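# Return misplaced items to the desk holding their kind

## Task

Find every item sitting on a desk where it does not belong and carry it to the desk that holds the other items of the same kind; the robot must not tip over or finish leaning, and an item only counts as placed if it stays there without the robot supporting it.

## Robot and tools

ROBOT. A Hello Robot Stretch 4, about 1.6 m tall. It has an omni-wheel base (rim within 0.23 m of the base origin), a lift on a mast, one arm that telescopes forward, a three-joint wrist and a two-finger gripper. There is a single arm, so joint targets go in one dict keyed by joint name. Loose objects may occasionally get nudged by something other than the robot.

FRAMES. Base frame: origin on the floor below the base centre, x forward, y left, z up. hand_pose is reported in this frame and marks a point between the open fingertips; with all wrist joints at 0 its axes line up with the base frame. The printed position may be slightly wrong. The odometry frame is the base frame as it was when the scene began. base_odometry counts wheel rotation only, so slipping shows up as travel. Heading runs -3.142 to 3.142, positive to the left.

TOOL execute_actions. Arguments: actions (a list with exactly one action, or empty to just read state and images) and cameras (a list drawn from head_camera, head_left_camera, head_right_camera, wrist_camera, all; omitted, null or ["all"] gives every camera, [] gives none). An action contains base, joints or both, plus optional pace and contact_limits. Alternatively it contains only {"end_of_arm": "enable_torque"}, which re-powers wrist or gripper motors that shut themselves off; they then hold where they are.
- base: exactly one key. All of these are relative offsets from where the base last measured itself. translate_m is metres straight ahead (+ forward), range -2 to 2. strafe_m is metres sideways (+ left), range -2 to 2. rotate_rad turns in place in radians (+ counter-clockwise seen from above), range -3.2 to 3.2.
- joints: absolute targets, not offsets. lift_m 0 to 1.2 m. arm_m 0 to 0.55 m of extension. wrist_yaw_rad -1.134 to 4.276 (0 forward, + left, 3.14 folded back; above 3.4 the arm can get in the way). wrist_pitch_rad -1.117 to 4.259 (0 level, 1.57 pointing down). wrist_roll_rad -1.117 to 4.259 (0 puts both fingers level; + turns clockwise seen from behind). gripper_m -0.038 to 0.141, the fingertip gap in metres; below 0 the fingers press together. Done tolerances: lift and arm ±0.004, yaw and roll ±0.02, pitch ±0.05, gripper ±0.004.
- pace: "slow", "default", "fast" or "max". The base top speed is 0.1/0.3/0.4/0.6 m/s and turning is 1/2/3/4 rad/s. Above lift 0.2 both are capped further, down to 0.3 m/s and 1 rad/s at lift 1.2.
- contact_limits: only the arm_m key, 0 (gentlest) to 0.75; 0.5 if omitted. It controls how hard the arm may push before it stops.
All motions in an action start together. A single action runs at most 15 s. A joint target outside its range gets clamped and reported. Any other bad value or unknown key rejects the whole call and nothing moves. Anything you leave out of an action may keep pushing toward its earlier target, and the status fields will not reveal that. When a result reports a stop, any later execute_actions, wait or finished_scene calls in the same reply are skipped. To unfold the wrist at the start, send lift_m 0.4 with wrist_yaw_rad 0.

wait: seconds from 0 to 10. Nothing new is commanded; it returns state and images.
zoom_image: camera plus region [x0,y0,x1,y1] in pixels of that camera's latest full image, at most 504x504, with the origin at top-left.
finished_scene: scene (1 or 2). It ends the scene for good and reports success, so the goal must already hold stably. Replying without any tool call ends all remaining scenes.

CAMERAS. head_camera (420x560) is at the mast top, looking forward and down; turn the base to look elsewhere. head_left_camera and head_right_camera are 420x672 fisheyes that look more steeply down and show the base and arm. wrist_camera (616x392) looks along the fingers, with the fingertips near the bottom of its image. Calibration lines give K and T_world_to_cam relative to the base frame; they carry small errors, and the error grows for the wrist camera when the arm is extended.

RESULT LINES. base_status and joint_status describe how each motion ended: done (for the base this means the wheels turned fully, even if they slipped), off_target (stopped short and may still be pushing), contact_stop_at_<key> (hit something, now holds), limit_stop_at_<name>, time_out, torque_fault. on_its_own covers what you did not command; there, "held at" is the target being held. After a contact stop the lift, arm or wheels go slack: a loaded lift can sink and the base can roll. limit_stop_at_tilt means the lean is over 6 degrees; lift, arm and wheels go slack and ignore commands until the lean decreases. limit_stop_at_own_body means self-collision was prevented. You can move away from the body, but not further toward it. It tends to happen with pitch below -0.2 combined with roll below -0.4 or above 4. torque_fault means a wrist motor went limp, for example when the gripper is pressed into something or holds over about 2 kg level. Send enable_torque to recover.
lidar_m: 12 distances in metres from the base origin, in 30 degree sectors. Sector 1 is straight ahead, then counter-clockwise: 4 left, 7 behind, 10 right. "-" means nothing seen or something closer than 0.25 m. It sees from about 0.15 m up, so table tops count. It misses glass, thin legs and much of what is behind.
wrist_depth_mm: a 7x7 grid of median depths, 100 to 2000 mm, listed from top left.
turned_by_wheels vs turned_by_imu: a difference above about 0.1 rad means a slip or collision, and the heading error is roughly their difference. base_tilt is in degrees (+ forward, + right) with a fixed bias of up to 1.5.
motor_effort: percent of maximum, + toward higher joint values, with the peak in brackets. It is noisy and has a fixed offset. For wheels, + turns the base right. A load in a level gripper moves pitch effort away from 0.

GRIPPING. Command gripper_m below the object's width. Squeezing harder pulls the object toward the wrist, by up to a third of the shortfall. The gripper reading and "done" do not confirm a grasp; at targets of 0 or more, a firm hold appears as a change in gripper effort. If the fingertips snag on a surface below, raise the lift.

AVOID. With more than 1 kg held and arm_m above 0.2, do not drive or turn, especially at fast or max pace, since it can tip. Avoid sustained pushing or pulling, high grips and high contact limits. Do not drop, slam or hard-press objects. Release items fully on the correct desk so they rest on their own. Shorter robot motion time is better.

Each tool is called after ">>>" as a command line: name --argument value for each argument, lists and objects as JSON in quotes; but a table of rows of numbers goes row by row, as --pt "numbers of a row", without its own name.

## Session

>>> execute_actions --actions '[]'

Scene clock: 0.00 s.
base_odometry: x=+0.000 y=+0.000 heading=+0.000 (m, m, rad; odometry frame)
turned_by_wheels: +0.000 (rad since the last result)
turned_by_imu: +0.000 (rad since the last result)
base_tilt: forward=+0.7 right=-0.4 (deg)
lidar_m: 0.85 0.75 0.76 0.91 1.57 1.63 1.10 0.95 0.95 1.19 1.32 1.32
base_status: not commanded
joint_positions: lift_m=+0.152 arm_m=+0.000 wrist_yaw_rad=+3.167 wrist_pitch_rad=-0.010 wrist_roll_rad=+0.009 gripper_m=+0.057
joint_status: not commanded
motor_effort: lift_m=+18 arm_m=-1 wrist_yaw_rad=+2 wrist_pitch_rad=-6 wrist_roll_rad=-1 gripper_m=-5 wheel_0=+0 wheel_1=-1 wheel_2=+1 (%)
hand_pose: x=-0.1198 y=+0.0801 z=+0.3333 quat_wxyz=(-0.013, +0.005, +0.005, +1.000) (m; base frame)
wrist_depth_mm: - 141 1229 1499 1808 1661 1397 / - 120 153 1464 1863 1618 1397 / - 118 154 1464 1863 1618 1397 / 116 138 198 1464 1863 1618 1397 / 211 1008 1229 1464 1863 1576 1397 / 904 1025 195 1366 210 1430 1336 / 878 854 917 146 931 904 946
pictures: head_camera, head_left_camera, head_right_camera, wrist_camera
Images, in order (width x height): head_camera 420x560, head_left_camera 420x672, head_right_camera 420x672, wrist_camera 616x392.

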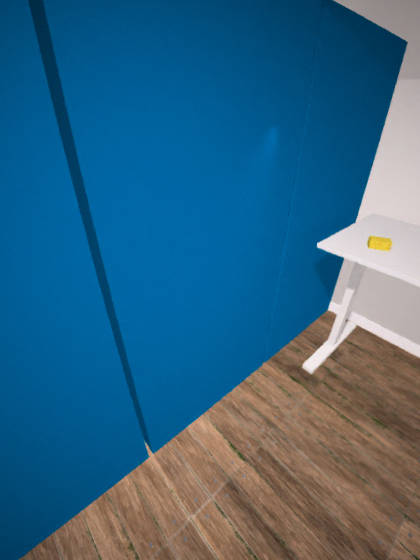

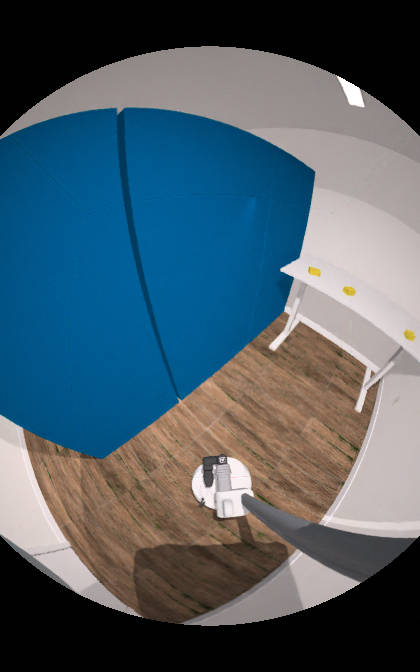

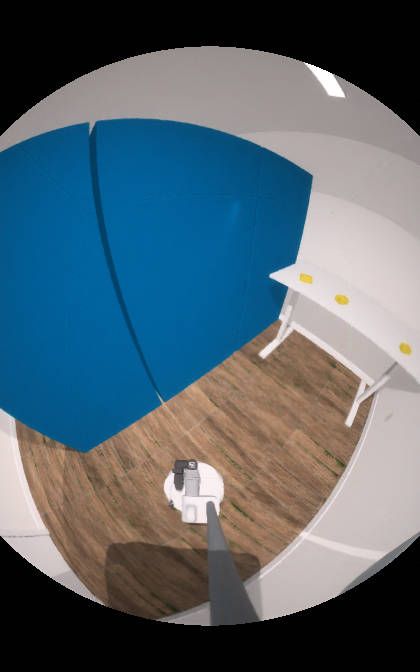

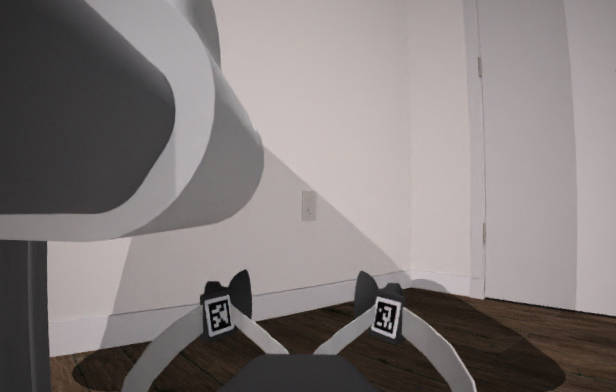

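>>> execute_actions --actions '[{"base":{"rotate_rad":-0.8}}]' --cameras '["head_camera","head_left_camera"]'

>>> execute_actions --actions '[{"base":{"rotate_rad":-3.14}}]' --cameras '["head_camera","head_left_camera"]'

Scene clock: 4.97 s.
base_odometry: x=+0.000 y=+0.000 heading=-0.799 (m, m, rad; odometry frame)
turned_by_wheels: -0.799 (rad since the last result)
turned_by_imu: -0.794 (rad since the last result)
base_tilt: forward=+0.7 right=-0.4 (deg)
lidar_m: 1.33 1.02 0.78 0.75 0.80 1.68 1.61 1.32 0.97 0.94 1.01 1.39
base_status: done
joint_positions: lift_m=+0.152 arm_m=+0.000 wrist_yaw_rad=+3.167 wrist_pitch_rad=-0.010 wrist_roll_rad=+0.009 gripper_m=+0.057
joint_status: not commanded
motor_effort: lift_m=+18(18) arm_m=-1(1) wrist_yaw_rad=+2(1) wrist_pitch_rad=-6(6) wrist_roll_rad=-1(0) gripper_m=-4(4) wheel_0=+2(12) wheel_1=+2(7) wheel_2=+3(11) (%)
hand_pose: x=-0.1198 y=+0.0801 z=+0.3333 quat_wxyz=(-0.013, +0.005, +0.005, +1.000) (m; base frame)
wrist_depth_mm: - 140 1808 1756 1756 1708 1708 / - 120 153 1708 1756 1708 1708 / - 118 154 1756 1756 1756 1708 / 116 138 198 1708 1756 1756 1661 / 211 1808 1756 1756 1708 1708 1661 / 1205 1397 195 1464 211 1464 1366 / 891 866 917 146 917 904 931
pictures: head_camera, head_left_camera
Images, in order (width x height): head_camera 420x560, head_left_camera 420x672.

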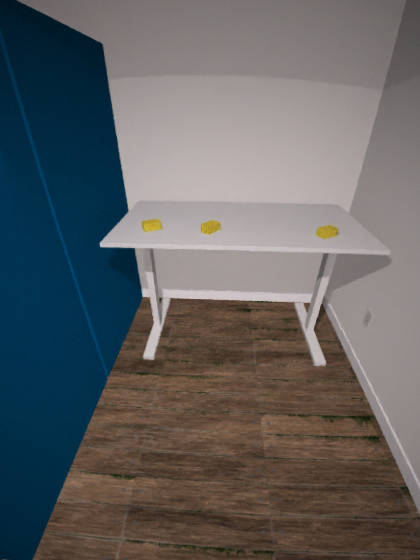

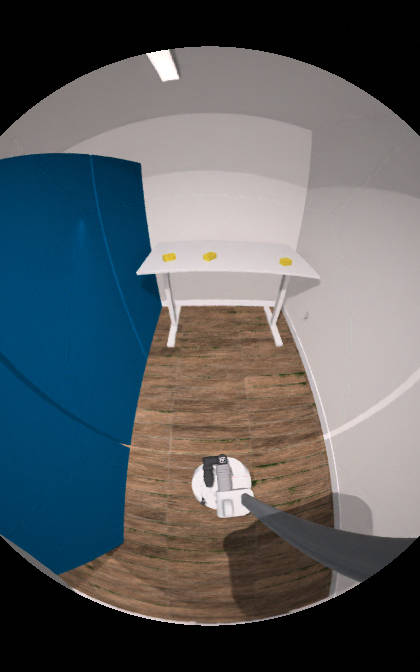

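Scene clock: 7.83 s.
base_odometry: x=+0.000 y=+0.000 heading=+2.345 (m, m, rad; odometry frame)
turned_by_wheels: -3.139 (rad since the last result)
turned_by_imu: -3.118 (rad since the last result)
base_tilt: forward=+0.7 right=-0.4 (deg)
lidar_m: 1.59 1.31 0.98 0.94 1.03 1.36 1.36 1.03 0.78 0.73 0.79 1.67
base_status: done
joint_positions: lift_m=+0.152 arm_m=+0.000 wrist_yaw_rad=+3.167 wrist_pitch_rad=-0.010 wrist_roll_rad=+0.009 gripper_m=+0.057
joint_status: not commanded
motor_effort: lift_m=+18(18) arm_m=-1(1) wrist_yaw_rad=+2(1) wrist_pitch_rad=-6(5) wrist_roll_rad=-1(1) gripper_m=-3(4) wheel_0=+3(13) wheel_1=+3(12) wheel_2=+5(11) (%)
hand_pose: x=-0.1198 y=+0.0801 z=+0.3333 quat_wxyz=(-0.013, +0.005, +0.005, +1.000) (m; base frame)
wrist_depth_mm: - 140 - - - - 1366 / - 120 153 1756 1756 1708 1366 / - 118 154 - - 1921 1397 / 116 138 198 - - 1921 1397 / 211 1537 - - - 1921 1397 / 1098 1366 195 1499 210 1430 1255 / 891 866 917 146 931 904 946
pictures: head_camera, head_left_camera
Images, in order (width x height): head_camera 420x560, head_left_camera 420x672.

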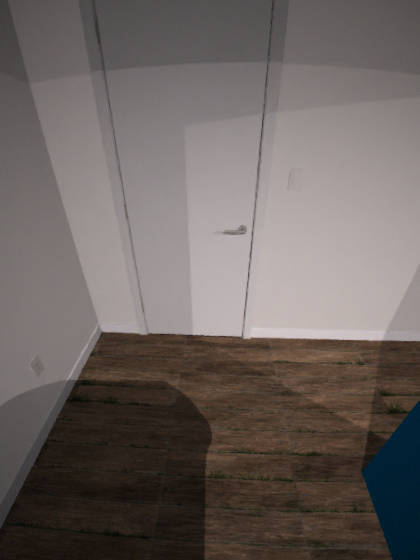

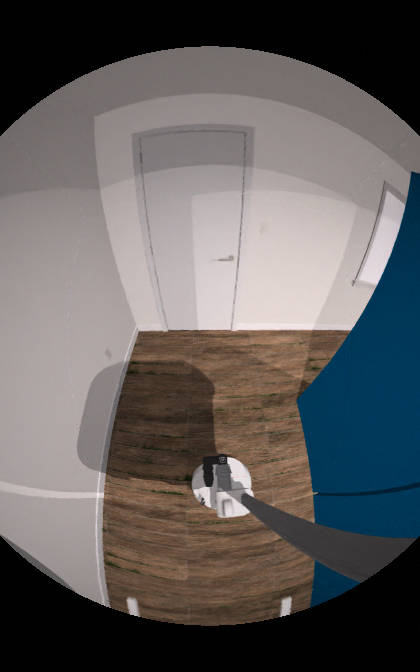

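>>> execute_actions --actions '[{"base":{"translate_m":1.12},"pace":"max"}]' --cameras '[]'

>>> execute_actions --actions '[{"base":{"rotate_rad":-1.55},"pace":"fast"}]' --cameras '["head_camera","head_left_camera"]'

Scene clock: 16.87 s.
base_odometry: x=-0.783 y=+0.801 heading=+2.345 (m, m, rad; odometry frame)
turned_by_wheels: +0.000 (rad since the last result)
turned_by_imu: -0.002 (rad since the last result)
base_tilt: forward=+0.7 right=-0.4 (deg)
lidar_m: 0.46 0.52 0.74 0.91 0.95 1.34 2.72 1.10 0.93 1.74 0.71 0.47
base_status: done
joint_positions: lift_m=+0.152 arm_m=+0.000 wrist_yaw_rad=+3.167 wrist_pitch_rad=-0.010 wrist_roll_rad=+0.009 gripper_m=+0.057
joint_status: not commanded
motor_effort: lift_m=+18(18) arm_m=-1(1) wrist_yaw_rad=+2(1) wrist_pitch_rad=-6(6) wrist_roll_rad=+0(0) gripper_m=-4(4) wheel_0=+1(10) wheel_1=+1(9) wheel_2=+0(19) (%)
hand_pose: x=-0.1198 y=+0.0801 z=+0.3333 quat_wxyz=(-0.013, +0.005, +0.005, +1.000) (m; base frame)
wrist_depth_mm: - 141 - - - 1863 1281 / - 120 153 - - 1921 1281 / - 118 154 - - 1983 1308 / 116 138 198 - - 1921 1308 / 211 1618 - - - 1921 1308 / 1182 1397 195 1499 210 1397 1229 / 891 866 917 146 917 891 946
pictures: none
No camera images: the call's "cameras" was empty. Leave "cameras" out to get every camera's image.

Scene clock: 18.60 s.
base_odometry: x=-0.783 y=+0.801 heading=+0.796 (m, m, rad; odometry frame)
turned_by_wheels: -1.549 (rad since the last result)
turned_by_imu: -1.538 (rad since the last result)
base_tilt: forward=+0.7 right=-0.4 (deg)
lidar_m: 1.67 0.70 0.47 0.46 0.53 0.74 0.90 0.99 1.36 2.45 1.09 0.93
base_status: done
joint_positions: lift_m=+0.152 arm_m=+0.000 wrist_yaw_rad=+3.167 wrist_pitch_rad=-0.010 wrist_roll_rad=+0.009 gripper_m=+0.057
joint_status: not commanded
motor_effort: lift_m=+18(18) arm_m=-1(1) wrist_yaw_rad=+1(1) wrist_pitch_rad=-7(6) wrist_roll_rad=-1(0) gripper_m=-3(3) wheel_0=+4(10) wheel_1=+3(14) wheel_2=+5(15) (%)
hand_pose: x=-0.1198 y=+0.0801 z=+0.3333 quat_wxyz=(-0.013, +0.005, +0.005, +1.000) (m; base frame)
wrist_depth_mm: - 141 1042 1060 1025 1008 647 / - 120 153 1042 1025 1008 634 / - 118 154 1025 1025 991 647 / 116 138 199 1025 1008 1008 676 / 211 1060 1060 1025 1008 991 668 / 1060 1042 195 1008 210 976 627 / 878 854 917 146 917 831 647
pictures: head_camera, head_left_camera
Images, in order (width x height): head_camera 420x560, head_left_camera 420x672.

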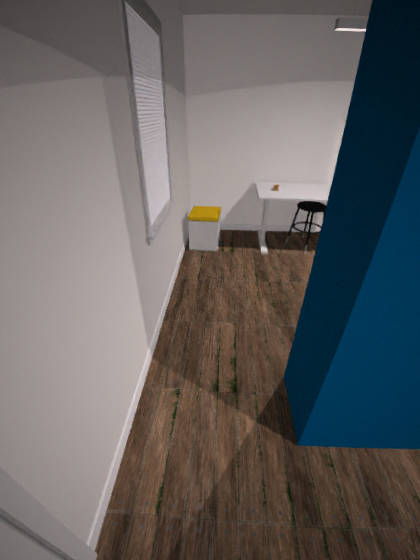

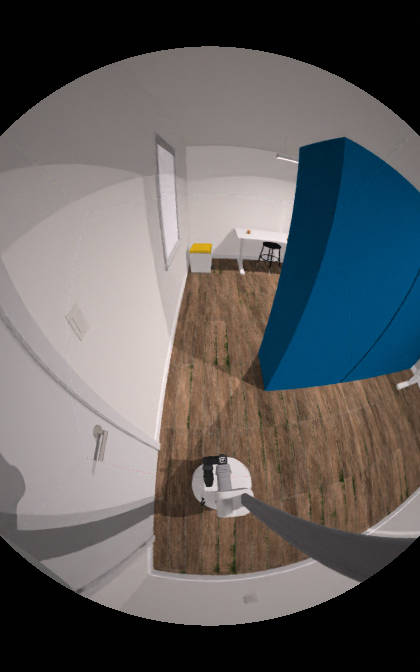

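>>> execute_actions --actions '[{"base":{"rotate_rad":-0.05}}]' --cameras '[]'

>>> execute_actions --actions '[{"base":{"translate_m":1.7},"pace":"max"}]' --cameras '["head_camera","head_right_camera"]'

Scene clock: 23.43 s.
base_odometry: x=-0.783 y=+0.801 heading=+0.747 (m, m, rad; odometry frame)
turned_by_wheels: -0.049 (rad since the last result)
turned_by_imu: -0.049 (rad since the last result)
base_tilt: forward=+0.8 right=-0.4 (deg)
lidar_m: 1.80 0.73 0.47 0.45 0.52 0.70 0.91 0.97 1.31 2.46 1.14 0.93
base_status: done
joint_positions: lift_m=+0.152 arm_m=+0.000 wrist_yaw_rad=+3.167 wrist_pitch_rad=-0.010 wrist_roll_rad=+0.009 gripper_m=+0.057
joint_status: not commanded
motor_effort: lift_m=+18(18) arm_m=-1(1) wrist_yaw_rad=+1(0) wrist_pitch_rad=-7(6) wrist_roll_rad=+0(1) gripper_m=-5(3) wheel_0=+4(11) wheel_1=+4(9) wheel_2=+6(9) (%)
hand_pose: x=-0.1198 y=+0.0801 z=+0.3333 quat_wxyz=(-0.013, +0.005, +0.005, +1.000) (m; base frame)
wrist_depth_mm: - 141 1042 1042 1042 917 627 / - 120 153 1042 1042 946 609 / - 118 154 1042 1042 946 615 / 116 138 198 1042 1042 946 615 / 211 1025 1025 1042 1025 946 609 / 1025 1042 195 1008 210 931 603 / 878 866 917 146 931 820 609
pictures: none
No camera images: the call's "cameras" was empty. Leave "cameras" out to get every camera's image.

Scene clock: 27.77 s.
base_odometry: x=+0.465 y=+1.956 heading=+0.747 (m, m, rad; odometry frame)
turned_by_wheels: +0.000 (rad since the last result)
turned_by_imu: -0.002 (rad since the last result)
base_tilt: forward=+0.7 right=-0.4 (deg)
lidar_m: 1.39 0.66 0.46 0.44 0.51 0.73 1.99 0.65 0.63 1.82 1.89 1.42
base_status: done
joint_positions: lift_m=+0.152 arm_m=+0.000 wrist_yaw_rad=+3.167 wrist_pitch_rad=-0.010 wrist_roll_rad=+0.009 gripper_m=+0.057
joint_status: not commanded
motor_effort: lift_m=+18(18) arm_m=-1(1) wrist_yaw_rad=+1(1) wrist_pitch_rad=-7(6) wrist_roll_rad=-1(1) gripper_m=-3(3) wheel_0=+2(15) wheel_1=+2(11) wheel_2=+1(18) (%)
hand_pose: x=-0.1198 y=+0.0801 z=+0.3333 quat_wxyz=(-0.013, +0.005, +0.005, +1.000) (m; base frame)
wrist_depth_mm: - 141 - - 1808 878 615 / - 120 153 - 1863 878 603 / - 118 154 - 1863 904 609 / 116 138 199 - 1808 904 609 / 211 - - - 1808 891 609 / 759 1229 196 1464 210 878 609 / 768 866 917 146 931 759 615
pictures: head_camera, head_right_camera
Images, in order (width x height): head_camera 420x560, head_right_camera 420x672.

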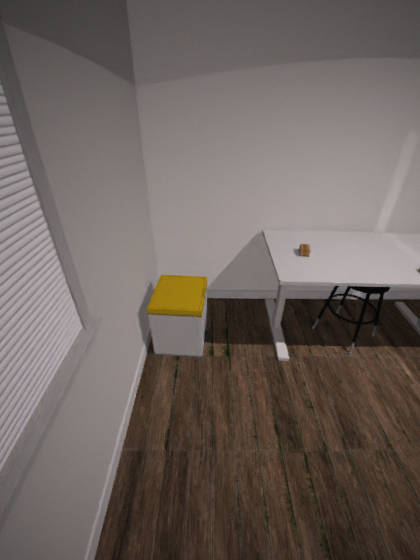

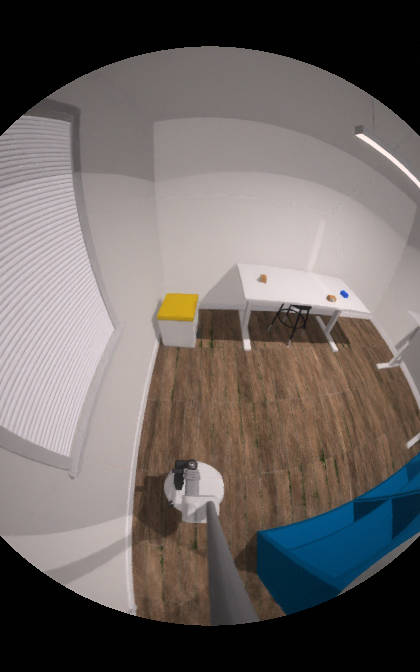

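>>> execute_actions --actions '[{"base":{"strafe_m":-1.3},"joints":{"lift_m":0.8,"wrist_yaw_rad":0,"gripper_m":0.141},"pace":"max"}]' --cameras '["head_camera","head_right_camera"]'

>>> execute_actions --actions '[{"base":{"rotate_rad":-1.3},"pace":"fast"}]' --cameras '["head_camera","head_right_camera"]'

Scene clock: 34.67 s.
base_odometry: x=+1.348 y=+1.002 heading=+0.747 (m, m, rad; odometry frame)
turned_by_wheels: +0.000 (rad since the last result)
turned_by_imu: -0.001 (rad since the last result)
base_tilt: forward=+0.7 right=-0.3 (deg)
lidar_m: 1.29 1.37 1.83 1.76 0.63 0.46 0.44 0.47 0.67 1.18 1.24 1.34
base_status: done
joint_positions: lift_m=+0.800 arm_m=+0.000 wrist_yaw_rad=+0.000 wrist_pitch_rad=-0.010 wrist_roll_rad=+0.009 gripper_m=+0.141
joint_status: all done
motor_effort: lift_m=+19(24) arm_m=-1(1) wrist_yaw_rad=+1(6) wrist_pitch_rad=-6(7) wrist_roll_rad=+0(1) gripper_m=+0(0) wheel_0=-2(16) wheel_1=+1(17) wheel_2=+0(1) (%)
hand_pose: x=+0.4593 y=-0.0874 z=+0.9809 quat_wxyz=(+1.000, +0.005, -0.005, +0.000) (m; base frame)
wrist_depth_mm: 1921 1921 1921 1983 1921 1921 1921 / 1863 1921 1921 1863 1921 1983 1921 / 1863 1863 1921 1921 1921 1921 1921 / 1921 1921 1921 1921 1921 1921 1921 / 1921 1863 1921 1863 1863 1863 1863 / 1366 210 1182 1182 1182 1921 1863 / 1863 1863 1308 146 1921 1921 1863
pictures: head_camera, head_right_camera
Images, in order (width x height): head_camera 420x560, head_right_camera 420x672.

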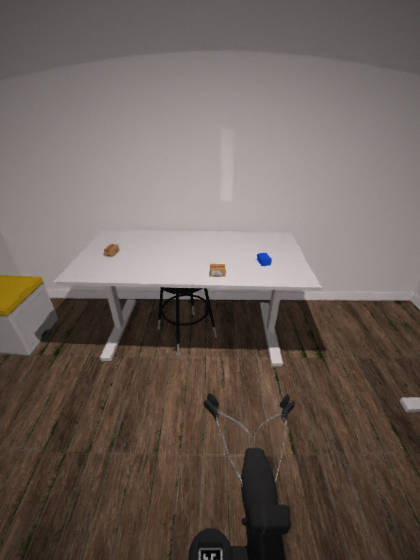

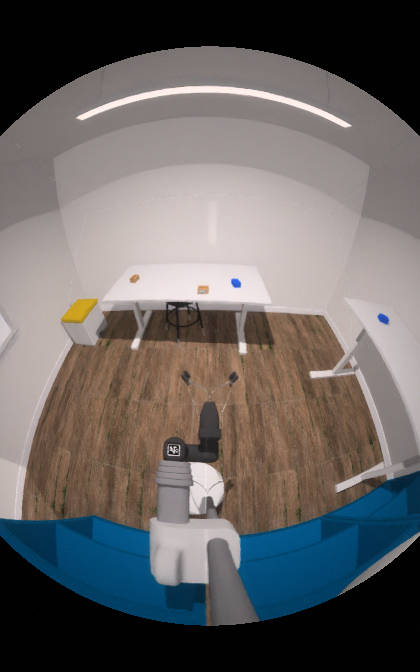

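Scene clock: 36.50 s.
base_odometry: x=+1.348 y=+1.002 heading=-0.552 (m, m, rad; odometry frame)
turned_by_wheels: -1.299 (rad since the last result)
turned_by_imu: -1.290 (rad since the last result)
base_tilt: forward=+0.8 right=-0.4 (deg)
lidar_m: 1.16 1.39 1.31 1.31 1.60 1.77 0.89 0.51 0.45 0.44 0.52 0.95
base_status: done
joint_positions: lift_m=+0.800 arm_m=+0.000 wrist_yaw_rad=+0.000 wrist_pitch_rad=-0.010 wrist_roll_rad=+0.009 gripper_m=+0.141
joint_status: not commanded
motor_effort: lift_m=+19(19) arm_m=-1(1) wrist_yaw_rad=+0(1) wrist_pitch_rad=-6(6) wrist_roll_rad=+0(0) gripper_m=+0(0) wheel_0=+3(11) wheel_1=+4(11) wheel_2=+4(10) (%)
hand_pose: x=+0.4593 y=-0.0874 z=+0.9809 quat_wxyz=(+1.000, +0.005, -0.005, +0.000) (m; base frame)
wrist_depth_mm: - - 1921 1808 1708 1618 1499 / - - 1921 1808 1708 1576 1205 / - - 1921 1808 1708 1576 1499 / - - 1863 1808 1708 1576 1464 / - 1537 1863 1756 1464 1160 1430 / - 210 1863 1756 1618 1464 1464 / - 1983 1921 147 1708 1537 1205
pictures: head_camera, head_right_camera
Images, in order (width x height): head_camera 420x560, head_right_camera 420x672.

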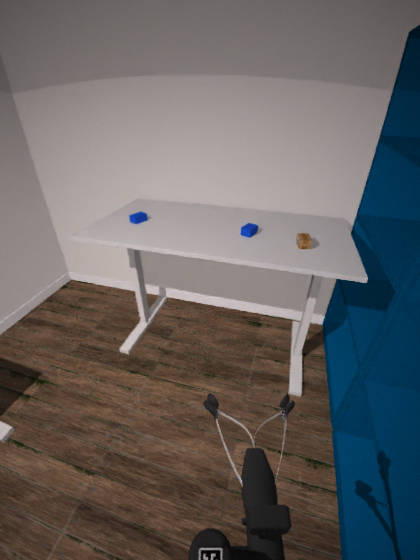

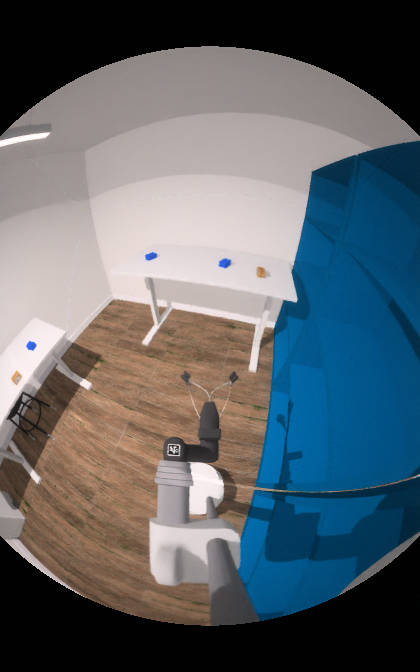

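>>> execute_actions --actions '[{"base":{"rotate_rad":-0.28},"joints":{"lift_m":0.95,"wrist_pitch_rad":0.5},"pace":"fast"}]' --cameras '[]'

>>> execute_actions --actions '[{"base":{"translate_m":0.7},"pace":"fast"}]' --cameras '["head_camera","wrist_camera"]'

Scene clock: 42.97 s.
base_odometry: x=+1.348 y=+1.002 heading=-0.831 (m, m, rad; odometry frame)
turned_by_wheels: -0.279 (rad since the last result)
turned_by_imu: -0.278 (rad since the last result)
base_tilt: forward=+0.8 right=-0.4 (deg)
lidar_m: 1.16 1.22 1.36 1.30 1.36 1.84 1.79 0.63 0.46 0.44 0.46 0.65
base_status: done
joint_positions: lift_m=+0.950 arm_m=+0.000 wrist_yaw_rad=+0.000 wrist_pitch_rad=+0.502 wrist_roll_rad=+0.009 gripper_m=+0.141
joint_status: all done
motor_effort: lift_m=+20(23) arm_m=-1(1) wrist_yaw_rad=+1(1) wrist_pitch_rad=-5(2) wrist_roll_rad=-1(2) gripper_m=-1(1) wheel_0=+3(7) wheel_1=+3(12) wheel_2=+5(13) (%)
hand_pose: x=+0.4238 y=-0.0874 z=+0.9893 quat_wxyz=(+0.969, +0.004, +0.248, -0.001) (m; base frame)
wrist_depth_mm: 1576 1537 1576 1576 1576 715 676 / 1255 1182 1138 1118 1366 723 707 / 1756 1808 1808 1756 1756 788 539 / 1863 1921 1921 1863 1863 842 831 / 1708 1921 1921 1921 1808 904 904 / 1537 210 1537 1576 1464 778 831 / 1336 1308 1336 146 1281 723 715
pictures: none
No camera images: the call's "cameras" was empty. Leave "cameras" out to get every camera's image.

Scene clock: 46.33 s.
base_odometry: x=+1.820 y=+0.485 heading=-0.831 (m, m, rad; odometry frame)
turned_by_wheels: +0.000 (rad since the last result)
turned_by_imu: -0.001 (rad since the last result)
base_tilt: forward=+0.7 right=-0.4 (deg)
lidar_m: 0.46 0.49 0.70 1.28 1.35 1.88 2.49 0.64 0.47 0.43 0.46 0.49
base_status: done
joint_positions: lift_m=+0.950 arm_m=+0.000 wrist_yaw_rad=+0.000 wrist_pitch_rad=+0.502 wrist_roll_rad=+0.009 gripper_m=+0.141
joint_status: not commanded
motor_effort: lift_m=+20(20) arm_m=-1(1) wrist_yaw_rad=+1(1) wrist_pitch_rad=-4(6) wrist_roll_rad=-1(1) gripper_m=-1(2) wheel_0=+3(13) wheel_1=+2(9) wheel_2=-5(17) (%)
hand_pose: x=+0.4238 y=-0.0874 z=+0.9893 quat_wxyz=(+0.969, +0.004, +0.248, -0.001) (m; base frame)
wrist_depth_mm: 931 931 946 946 931 891 904 / 946 960 960 960 976 917 891 / 591 539 585 504 591 654 539 / 415 418 418 421 421 424 1060 / 319 324 327 329 329 329 327 / 1366 211 294 298 291 293 768 / 1336 1308 1336 147 1281 715 715
pictures: head_camera, wrist_camera
camera_calibration (this result's frames):
wrist_camera: T_world_to_cam=[[-0.0134993, -0.999736, -0.0185808, -0.0622465], [-0.427479, 0.0225689, -0.903743, 1.14694], [0.903924, -0.004257, -0.427671, 0.262958], [0, 0, 0, 1]] pos_world=[0.25176, -0.0869959, 1.14785]
Images, in order (width x height): head_camera 420x560, wrist_camera 616x392.

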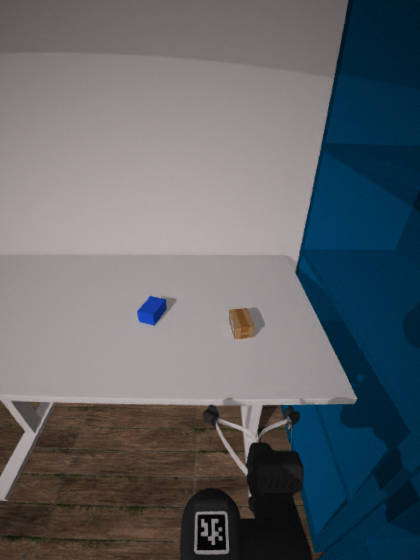

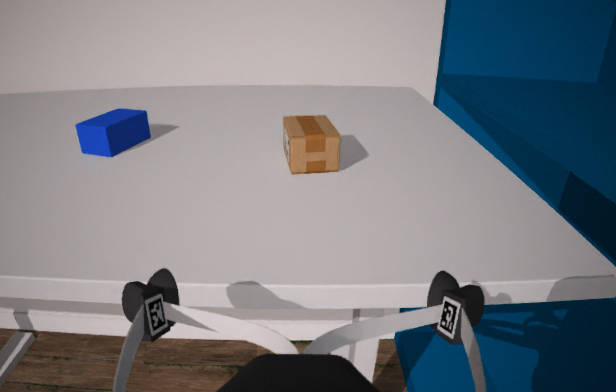

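>>> execute_actions --actions '[{"joints":{"lift_m":0.96,"arm_m":0.27}}]' --cameras '["head_camera","wrist_camera"]'

Scene clock: 53.63 s.
base_odometry: x=+1.820 y=+0.485 heading=-0.831 (m, m, rad; odometry frame)
turned_by_wheels: +0.000 (rad since the last result)
turned_by_imu: +0.000 (rad since the last result)
base_tilt: forward=+0.8 right=-0.4 (deg)
lidar_m: 0.47 0.49 0.68 1.30 1.36 1.86 2.50 0.63 0.45 0.44 0.46 0.48
base_status: not commanded
joint_positions: lift_m=+0.960 arm_m=+0.269 wrist_yaw_rad=+0.000 wrist_pitch_rad=+0.502 wrist_roll_rad=+0.009 gripper_m=+0.141
joint_status: all done
motor_effort: lift_m=+20(20) arm_m=+5(6) wrist_yaw_rad=+0(1) wrist_pitch_rad=-5(5) wrist_roll_rad=+0(1) gripper_m=+1(1) wheel_0=+3(3) wheel_1=+2(2) wheel_2=-5(5) (%)
hand_pose: x=+0.6930 y=-0.0874 z=+0.9993 quat_wxyz=(+0.969, +0.004, +0.248, -0.001) (m; base frame)
wrist_depth_mm: 683 676 683 691 691 676 647 / 715 723 732 732 741 715 691 / 615 609 609 609 615 723 554 / 433 433 436 439 442 442 788 / 327 336 340 258 342 342 340 / 271 209 277 219 224 256 276 / 233 231 236 147 235 232 -
pictures: head_camera, wrist_camera
camera_calibration (this result's frames):
wrist_camera: T_world_to_cam=[[-0.013337, -0.999738, -0.018579, -0.0584999], [-0.427604, 0.0224984, -0.903686, 1.27105], [0.903868, -0.00410804, -0.427792, 0.0239985], [0, 0, 0, 1]] pos_world=[0.521032, -0.0869826, 1.15781]
Images, in order (width x height): head_camera 420x560, wrist_camera 616x392.

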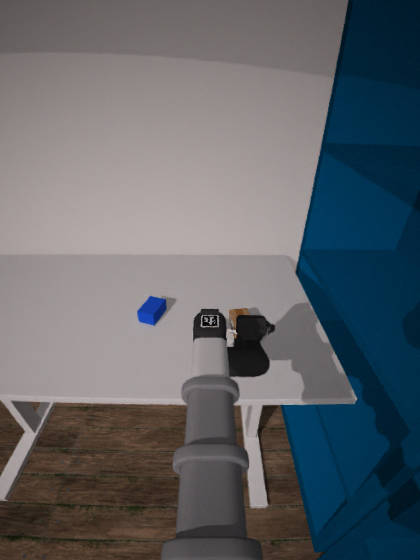

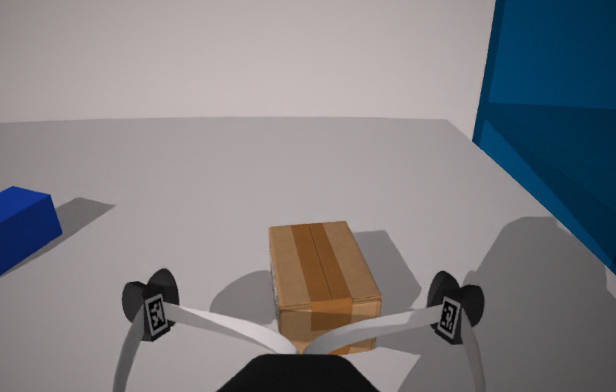

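>>> execute_actions --actions '[{"joints":{"lift_m":0.94,"arm_m":0.295}}]' --cameras '["wrist_camera"]'

>>> execute_actions --actions '[{"joints":{"gripper_m":0.02}}]' --cameras '["wrist_camera"]'

>>> execute_actions --actions '[{"joints":{"lift_m":1.0}}]' --cameras '["wrist_camera"]'

Scene clock: 61.20 s.
base_odometry: x=+1.820 y=+0.485 heading=-0.831 (m, m, rad; odometry frame)
turned_by_wheels: +0.000 (rad since the last result)
turned_by_imu: +0.000 (rad since the last result)
base_tilt: forward=+0.7 right=-0.3 (deg)
lidar_m: 0.46 0.50 0.69 1.29 1.35 1.88 2.48 0.64 0.47 0.44 0.45 0.47
base_status: not commanded
joint_positions: lift_m=+0.940 arm_m=+0.294 wrist_yaw_rad=+0.000 wrist_pitch_rad=+0.502 wrist_roll_rad=+0.009 gripper_m=+0.141
joint_status: all done
motor_effort: lift_m=+15(20) arm_m=+5(7) wrist_yaw_rad=+0(0) wrist_pitch_rad=-6(5) wrist_roll_rad=-1(1) gripper_m=+0(0) wheel_0=+3(3) wheel_1=+3(2) wheel_2=-5(5) (%)
hand_pose: x=+0.7180 y=-0.0874 z=+0.9797 quat_wxyz=(+0.969, +0.004, +0.248, -0.001) (m; base frame)
wrist_depth_mm: 654 661 668 668 668 661 627 / 691 707 707 715 707 699 654 / 554 554 544 549 554 609 549 / 389 389 394 397 399 399 741 / 301 304 307 224 307 309 307 / 244 211 251 187 193 232 248 / 211 208 213 146 211 209 -
pictures: wrist_camera
camera_calibration (this result's frames):
wrist_camera: T_world_to_cam=[[-0.0133671, -0.999738, -0.0185788, -0.0585168], [-0.427614, 0.0225112, -0.903681, 1.26402], [0.903863, -0.00413502, -0.427803, -0.00698637], [0, 0, 0, 1]] pos_world=[0.546045, -0.086985, 1.13819]
Images, in order (width x height): wrist_camera 616x392.

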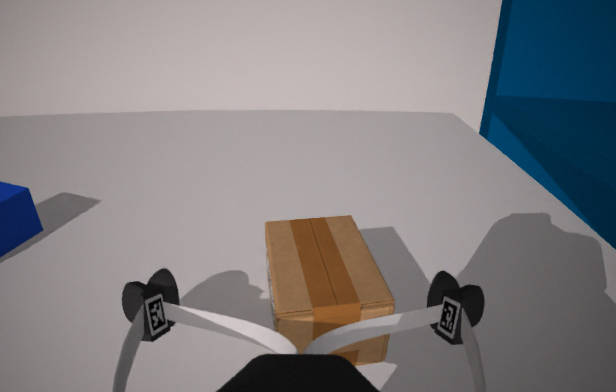

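Scene clock: 63.40 s.
base_odometry: x=+1.820 y=+0.485 heading=-0.831 (m, m, rad; odometry frame)
turned_by_wheels: +0.000 (rad since the last result)
turned_by_imu: +0.000 (rad since the last result)
base_tilt: forward=+0.8 right=-0.4 (deg)
lidar_m: 0.45 0.48 0.68 1.29 1.36 1.88 2.50 0.64 0.47 0.44 0.46 0.49
base_status: not commanded
joint_positions: lift_m=+0.940 arm_m=+0.294 wrist_yaw_rad=+0.000 wrist_pitch_rad=+0.502 wrist_roll_rad=+0.009 gripper_m=+0.020
joint_status: all done
motor_effort: lift_m=+15(16) arm_m=+5(5) wrist_yaw_rad=+0(0) wrist_pitch_rad=-7(7) wrist_roll_rad=-1(1) gripper_m=-20(20) wheel_0=+3(3) wheel_1=+2(2) wheel_2=-5(5) (%)
hand_pose: x=+0.7179 y=-0.0874 z=+0.9795 quat_wxyz=(+0.969, +0.004, +0.249, -0.001) (m; base frame)
wrist_depth_mm: 654 668 661 668 668 661 621 / 699 699 699 715 715 691 654 / 554 549 544 544 554 603 549 / 389 389 392 394 397 397 750 / 300 303 304 214 309 307 306 / 244 247 185 179 187 249 247 / 209 202 203 182 211 203 -
pictures: wrist_camera
camera_calibration (this result's frames):
wrist_camera: T_world_to_cam=[[-0.0134677, -0.999737, -0.0185702, -0.0584797], [-0.428184, 0.0225491, -0.90341, 1.26398], [0.903591, -0.0042154, -0.428375, -0.0062217], [0, 0, 0, 1]] pos_world=[0.546051, -0.0869922, 1.13814]
Images, in order (width x height): wrist_camera 616x392.

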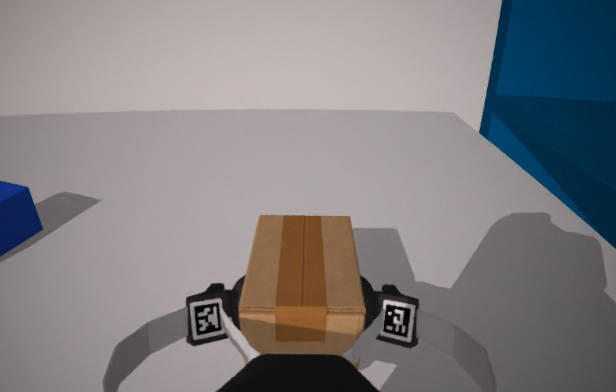

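Scene clock: 64.57 s.
base_odometry: x=+1.820 y=+0.485 heading=-0.831 (m, m, rad; odometry frame)
turned_by_wheels: +0.000 (rad since the last result)
turned_by_imu: +0.000 (rad since the last result)
base_tilt: forward=+0.8 right=-0.4 (deg)
lidar_m: 0.47 0.48 0.69 1.30 1.35 1.88 2.49 0.65 0.47 0.44 0.46 0.49
base_status: not commanded
joint_positions: lift_m=+1.000 arm_m=+0.294 wrist_yaw_rad=+0.000 wrist_pitch_rad=+0.503 wrist_roll_rad=+0.009 gripper_m=+0.020
joint_status: all done
motor_effort: lift_m=+20(21) arm_m=+5(5) wrist_yaw_rad=-1(1) wrist_pitch_rad=-7(8) wrist_roll_rad=+0(1) gripper_m=-20(19) wheel_0=+3(3) wheel_1=+2(2) wheel_2=-4(5) (%)
hand_pose: x=+0.7179 y=-0.0874 z=+1.0390 quat_wxyz=(+0.969, +0.004, +0.249, -0.001) (m; base frame)
wrist_depth_mm: 661 668 668 668 668 661 621 / 699 699 707 707 715 691 654 / 723 741 723 723 750 723 627 / 517 517 517 525 525 559 668 / 382 404 404 214 410 410 820 / 322 327 185 179 187 330 327 / 278 267 270 183 279 268 282
pictures: wrist_camera
camera_calibration (this result's frames):
wrist_camera: T_world_to_cam=[[-0.0134713, -0.999737, -0.0185677, -0.0573746], [-0.428356, 0.0225492, -0.903329, 1.31779], [0.903509, -0.0042154, -0.428547, 0.0195401], [0, 0, 0, 1]] pos_world=[0.546056, -0.0869922, 1.19771]
Images, in order (width x height): wrist_camera 616x392.

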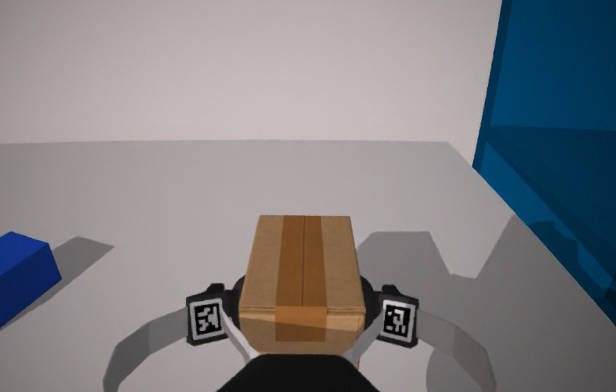

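>>> execute_actions --actions '[{"base":{"translate_m":-0.31},"joints":{"arm_m":0},"pace":"fast"}]' --cameras '[]'

>>> execute_actions --actions '[{"base":{"rotate_rad":1.58},"joints":{"lift_m":0.82}}]' --cameras '[]'

>>> execute_actions --actions '[{"base":{"translate_m":0.82},"pace":"fast"}]' --cameras '["head_camera","wrist_camera"]'

Scene clock: 72.37 s.
base_odometry: x=+1.611 y=+0.714 heading=-0.832 (m, m, rad; odometry frame)
turned_by_wheels: +0.000 (rad since the last result)
turned_by_imu: -0.001 (rad since the last result)
base_tilt: forward=+0.7 right=-0.3 (deg)
lidar_m: 0.77 0.83 1.11 1.29 1.37 2.25 2.19 0.66 0.45 0.43 0.45 0.65
base_status: done
joint_positions: lift_m=+1.000 arm_m=+0.001 wrist_yaw_rad=+0.000 wrist_pitch_rad=+0.503 wrist_roll_rad=+0.009 gripper_m=+0.020
joint_status: all done
motor_effort: lift_m=+20(20) arm_m=-4(5) wrist_yaw_rad=+1(1) wrist_pitch_rad=-8(9) wrist_roll_rad=-1(1) gripper_m=-21(19) wheel_0=-4(9) wheel_1=-4(9) wheel_2=+2(14) (%)
hand_pose: x=+0.4245 y=-0.0875 z=+1.0390 quat_wxyz=(+0.969, +0.004, +0.249, -0.001) (m; base frame)
wrist_depth_mm: 1205 1205 1229 1229 1229 1182 1118 / 1229 1229 1205 1205 1229 1098 1060 / 741 732 732 732 732 768 640 / 1464 1499 1499 591 1281 1336 517 / 1618 1618 1618 214 1576 1098 517 / 1576 1618 184 179 187 904 512 / 1366 1336 1336 182 1336 603 525
pictures: none
No camera images: the call's "cameras" was empty. Leave "cameras" out to get every camera's image.

Scene clock: 74.63 s.
base_odometry: x=+1.611 y=+0.714 heading=+0.747 (m, m, rad; odometry frame)
turned_by_wheels: +1.579 (rad since the last result)
turned_by_imu: +1.568 (rad since the last result)
base_tilt: forward=+0.8 right=-0.4 (deg)
lidar_m: 1.29 1.36 2.24 2.15 0.64 0.45 0.44 0.47 0.65 0.77 0.82 1.13
base_status: done
joint_positions: lift_m=+0.820 arm_m=+0.001 wrist_yaw_rad=+0.000 wrist_pitch_rad=+0.503 wrist_roll_rad=+0.009 gripper_m=+0.020
joint_status: all done
motor_effort: lift_m=+16(19) arm_m=-4(4) wrist_yaw_rad=+1(1) wrist_pitch_rad=-9(9) wrist_roll_rad=-2(0) gripper_m=-20(21) wheel_0=-5(14) wheel_1=-5(8) wheel_2=-6(12) (%)
hand_pose: x=+0.4245 y=-0.0874 z=+0.8594 quat_wxyz=(+0.969, +0.004, +0.249, -0.001) (m; base frame)
wrist_depth_mm: 1756 1708 1708 1756 1756 1708 1708 / 1537 1499 1464 1464 1808 1863 1808 / 1921 1430 - 1921 1983 1921 1921 / - - - - - - 1921 / 1661 1708 1708 215 1708 1756 1708 / 1336 1366 185 179 187 1397 1366 / 1138 1118 1138 182 1160 1118 1138
pictures: none
No camera images: the call's "cameras" was empty. Leave "cameras" out to get every camera's image.

Scene clock: 78.13 s.
base_odometry: x=+2.212 y=+1.272 heading=+0.747 (m, m, rad; odometry frame)
turned_by_wheels: +0.000 (rad since the last result)
turned_by_imu: -0.001 (rad since the last result)
base_tilt: forward=+0.7 right=-0.3 (deg)
lidar_m: 0.47 0.51 0.72 2.12 2.24 1.30 1.27 1.14 0.82 0.78 0.85 0.51
base_status: done
joint_positions: lift_m=+0.820 arm_m=+0.001 wrist_yaw_rad=+0.000 wrist_pitch_rad=+0.503 wrist_roll_rad=+0.009 gripper_m=+0.020
joint_status: not commanded
motor_effort: lift_m=+16(16) arm_m=-4(4) wrist_yaw_rad=+0(1) wrist_pitch_rad=-8(8) wrist_roll_rad=-1(2) gripper_m=-20(21) wheel_0=+3(7) wheel_1=+4(8) wheel_2=-4(16) (%)
hand_pose: x=+0.4245 y=-0.0874 z=+0.8593 quat_wxyz=(+0.969, +0.004, +0.249, -0.001) (m; base frame)
wrist_depth_mm: 960 960 960 976 960 976 960 / 1025 1025 1042 1025 1042 1025 1025 / 878 891 878 878 1098 1118 1098 / 627 627 569 634 1182 1205 1205 / 484 488 492 214 521 1308 1308 / 392 397 185 179 187 1366 1366 / 349 343 342 182 342 1118 1182
pictures: head_camera, wrist_camera
camera_calibration (this result's frames):
wrist_camera: T_world_to_cam=[[-0.0133885, -0.999738, -0.0185669, -0.0646778], [-0.428589, 0.022514, -0.903219, 1.02976], [0.9034, -0.00413515, -0.428778, 0.20792], [0, 0, 0, 1]] pos_world=[0.252642, -0.0869852, 1.01805]
Images, in order (width x height): head_camera 420x560, wrist_camera 616x392.

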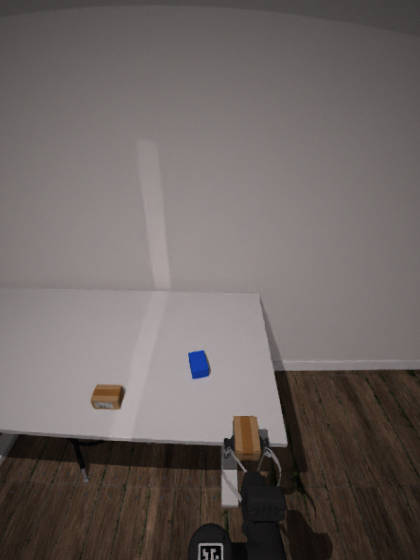

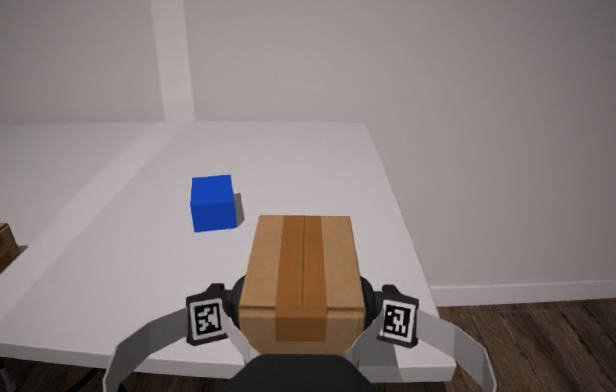

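>>> execute_actions --actions '[{"base":{"strafe_m":0.13},"joints":{"arm_m":0.52}}]' --cameras '[]'

>>> execute_actions --actions '[{"joints":{"lift_m":0.725}}]' --cameras '["head_camera","wrist_camera"]'

Scene clock: 86.67 s.
base_odometry: x=+2.124 y=+1.367 heading=+0.748 (m, m, rad; odometry frame)
turned_by_wheels: +0.000 (rad since the last result)
turned_by_imu: +0.000 (rad since the last result)
base_tilt: forward=+0.8 right=-0.4 (deg)
lidar_m: 0.47 0.51 0.73 2.00 2.08 1.31 1.26 1.32 0.95 0.93 0.97 0.50
base_status: done
joint_positions: lift_m=+0.820 arm_m=+0.519 wrist_yaw_rad=+0.000 wrist_pitch_rad=+0.503 wrist_roll_rad=+0.009 gripper_m=+0.020
joint_status: all done
motor_effort: lift_m=+16(16) arm_m=+5(5) wrist_yaw_rad=+0(1) wrist_pitch_rad=-8(8) wrist_roll_rad=-1(1) gripper_m=-21(22) wheel_0=-1(12) wheel_1=+2(16) wheel_2=+0(4) (%)
hand_pose: x=+0.9429 y=-0.0874 z=+0.8594 quat_wxyz=(+0.969, +0.004, +0.249, -0.001) (m; base frame)
wrist_depth_mm: 492 492 496 496 496 496 496 / 517 525 525 525 521 525 521 / 564 564 564 569 569 564 564 / 597 597 615 603 609 615 609 / 477 484 488 215 496 492 668 / 389 394 185 179 187 399 404 / 336 320 325 182 336 324 342
pictures: none
No camera images: the call's "cameras" was empty. Leave "cameras" out to get every camera's image.

Scene clock: 88.07 s.
base_odometry: x=+2.124 y=+1.367 heading=+0.748 (m, m, rad; odometry frame)
turned_by_wheels: +0.000 (rad since the last result)
turned_by_imu: +0.000 (rad since the last result)
base_tilt: forward=+0.7 right=-0.4 (deg)
lidar_m: 0.48 0.50 0.73 2.01 2.08 1.32 1.25 1.32 0.94 0.91 0.98 0.49
base_status: not commanded
joint_positions: lift_m=+0.725 arm_m=+0.519 wrist_yaw_rad=+0.000 wrist_pitch_rad=+0.503 wrist_roll_rad=+0.009 gripper_m=+0.020
joint_status: all done
motor_effort: lift_m=+16(15) arm_m=+5(5) wrist_yaw_rad=+0(0) wrist_pitch_rad=-8(8) wrist_roll_rad=-1(0) gripper_m=-21(20) wheel_0=-1(1) wheel_1=+2(2) wheel_2=+0(0) (%)
hand_pose: x=+0.9429 y=-0.0874 z=+0.7644 quat_wxyz=(+0.969, +0.004, +0.249, -0.001) (m; base frame)
wrist_depth_mm: 492 492 492 500 496 500 496 / 521 525 525 530 525 525 525 / 554 554 559 554 569 569 564 / 418 418 421 424 427 430 525 / 324 327 330 214 334 330 329 / 263 266 185 179 187 268 266 / 227 217 220 182 226 218 -
pictures: head_camera, wrist_camera
camera_calibration (this result's frames):
wrist_camera: T_world_to_cam=[[-0.0133035, -0.999739, -0.0185697, -0.0595564], [-0.4284, 0.0224792, -0.90331, 1.16612], [0.903491, -0.00406194, -0.428587, -0.301391], [0, 0, 0, 1]] pos_world=[0.771077, -0.0869786, 0.923088]
Images, in order (width x height): head_camera 420x560, wrist_camera 616x392.

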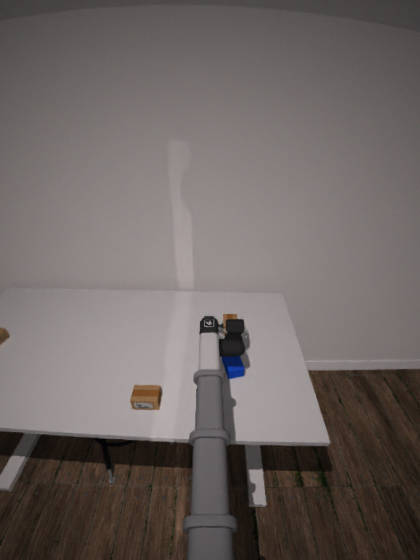

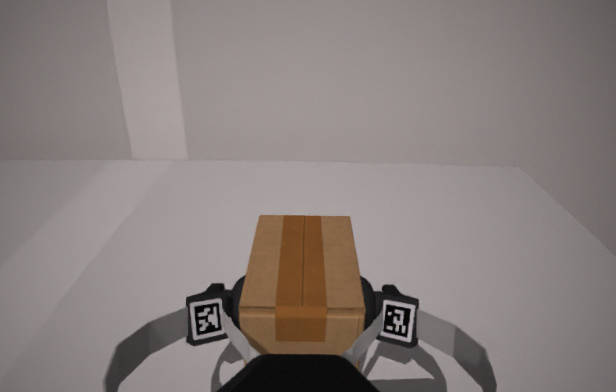

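>>> execute_actions --actions '[{"joints":{"lift_m":0.712},"pace":"slow"}]' --cameras '[]'

>>> execute_actions --actions '[{"joints":{"gripper_m":0.141}}]' --cameras '[]'

>>> execute_actions --actions '[{"joints":{"lift_m":0.77,"arm_m":0.27}}]' --cameras '["wrist_camera"]'

Scene clock: 92.97 s.
base_odometry: x=+2.124 y=+1.367 heading=+0.748 (m, m, rad; odometry frame)
turned_by_wheels: +0.000 (rad since the last result)
turned_by_imu: +0.000 (rad since the last result)
base_tilt: forward=+0.7 right=-0.4 (deg)
lidar_m: 0.46 0.51 0.71 2.01 2.09 1.31 1.25 1.31 0.97 0.93 0.98 0.48
base_status: not commanded
joint_positions: lift_m=+0.712 arm_m=+0.519 wrist_yaw_rad=+0.000 wrist_pitch_rad=+0.503 wrist_roll_rad=+0.009 gripper_m=+0.020
joint_status: all done
motor_effort: lift_m=+16(17) arm_m=+5(5) wrist_yaw_rad=+0(1) wrist_pitch_rad=-8(7) wrist_roll_rad=-1(1) gripper_m=-20(19) wheel_0=-1(1) wheel_1=+2(2) wheel_2=+0(0) (%)
hand_pose: x=+0.9429 y=-0.0874 z=+0.7514 quat_wxyz=(+0.969, +0.004, +0.249, -0.001) (m; base frame)
wrist_depth_mm: 492 496 492 496 496 492 496 / 521 521 530 525 525 525 525 / 554 554 554 554 559 559 569 / 392 394 394 397 399 399 402 / 301 304 307 214 312 309 309 / 245 249 185 179 187 251 250 / 211 202 205 182 212 204 -
pictures: none
No camera images: the call's "cameras" was empty. Leave "cameras" out to get every camera's image.

Scene clock: 95.17 s.
base_odometry: x=+2.124 y=+1.367 heading=+0.748 (m, m, rad; odometry frame)
turned_by_wheels: +0.000 (rad since the last result)
turned_by_imu: +0.000 (rad since the last result)
base_tilt: forward=+0.7 right=-0.4 (deg)
lidar_m: 0.47 0.52 0.73 2.01 2.10 1.31 1.26 1.32 0.97 0.92 0.97 0.50
base_status: not commanded
joint_positions: lift_m=+0.712 arm_m=+0.519 wrist_yaw_rad=+0.000 wrist_pitch_rad=+0.502 wrist_roll_rad=+0.009 gripper_m=+0.141
joint_status: all done
motor_effort: lift_m=+15(15) arm_m=+5(5) wrist_yaw_rad=+1(0) wrist_pitch_rad=-7(8) wrist_roll_rad=-1(1) gripper_m=+1(19) wheel_0=-1(1) wheel_1=+2(2) wheel_2=+0(0) (%)
hand_pose: x=+0.9430 y=-0.0874 z=+0.7515 quat_wxyz=(+0.969, +0.004, +0.249, -0.001) (m; base frame)
wrist_depth_mm: 492 496 496 496 492 496 492 / 521 525 525 525 530 525 525 / 554 554 559 564 559 559 569 / 392 394 397 399 399 402 404 / 301 306 309 226 312 310 307 / 246 210 234 192 236 234 250 / 212 210 212 146 213 211 -
pictures: none
No camera images: the call's "cameras" was empty. Leave "cameras" out to get every camera's image.

Scene clock: 97.03 s.
base_odometry: x=+2.124 y=+1.367 heading=+0.748 (m, m, rad; odometry frame)
turned_by_wheels: +0.000 (rad since the last result)
turned_by_imu: +0.000 (rad since the last result)
base_tilt: forward=+0.7 right=-0.4 (deg)
lidar_m: 0.48 0.50 0.74 2.00 2.08 1.31 1.26 1.31 0.94 0.92 0.97 0.49
base_status: not commanded
joint_positions: lift_m=+0.770 arm_m=+0.271 wrist_yaw_rad=+0.000 wrist_pitch_rad=+0.502 wrist_roll_rad=+0.009 gripper_m=+0.141
joint_status: all done
motor_effort: lift_m=+20(22) arm_m=-5(2) wrist_yaw_rad=+1(1) wrist_pitch_rad=-6(7) wrist_roll_rad=-1(1) gripper_m=+0(1) wheel_0=-1(1) wheel_1=+2(2) wheel_2=+0(0) (%)
hand_pose: x=+0.6946 y=-0.0874 z=+0.8092 quat_wxyz=(+0.969, +0.004, +0.248, -0.001) (m; base frame)
wrist_depth_mm: 715 723 723 723 723 715 723 / 759 768 778 768 768 768 768 / 732 723 732 732 741 820 831 / 517 517 525 469 525 530 891 / 397 402 407 410 410 410 931 / 324 210 332 273 334 306 329 / 278 276 283 147 289 277 283
pictures: wrist_camera
camera_calibration (this result's frames):
wrist_camera: T_world_to_cam=[[-0.0135688, -0.999735, -0.0185785, -0.0619065], [-0.427823, 0.0225981, -0.90358, 1.10003], [0.903761, -0.00431222, -0.428017, -0.0585157], [0, 0, 0, 1]] pos_world=[0.522662, -0.087001, 0.967768]
Images, in order (width x height): wrist_camera 616x392.

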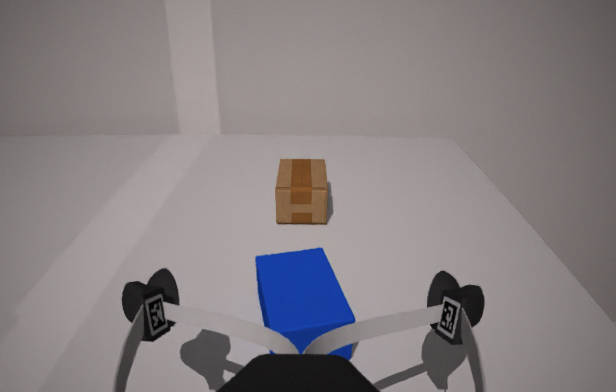

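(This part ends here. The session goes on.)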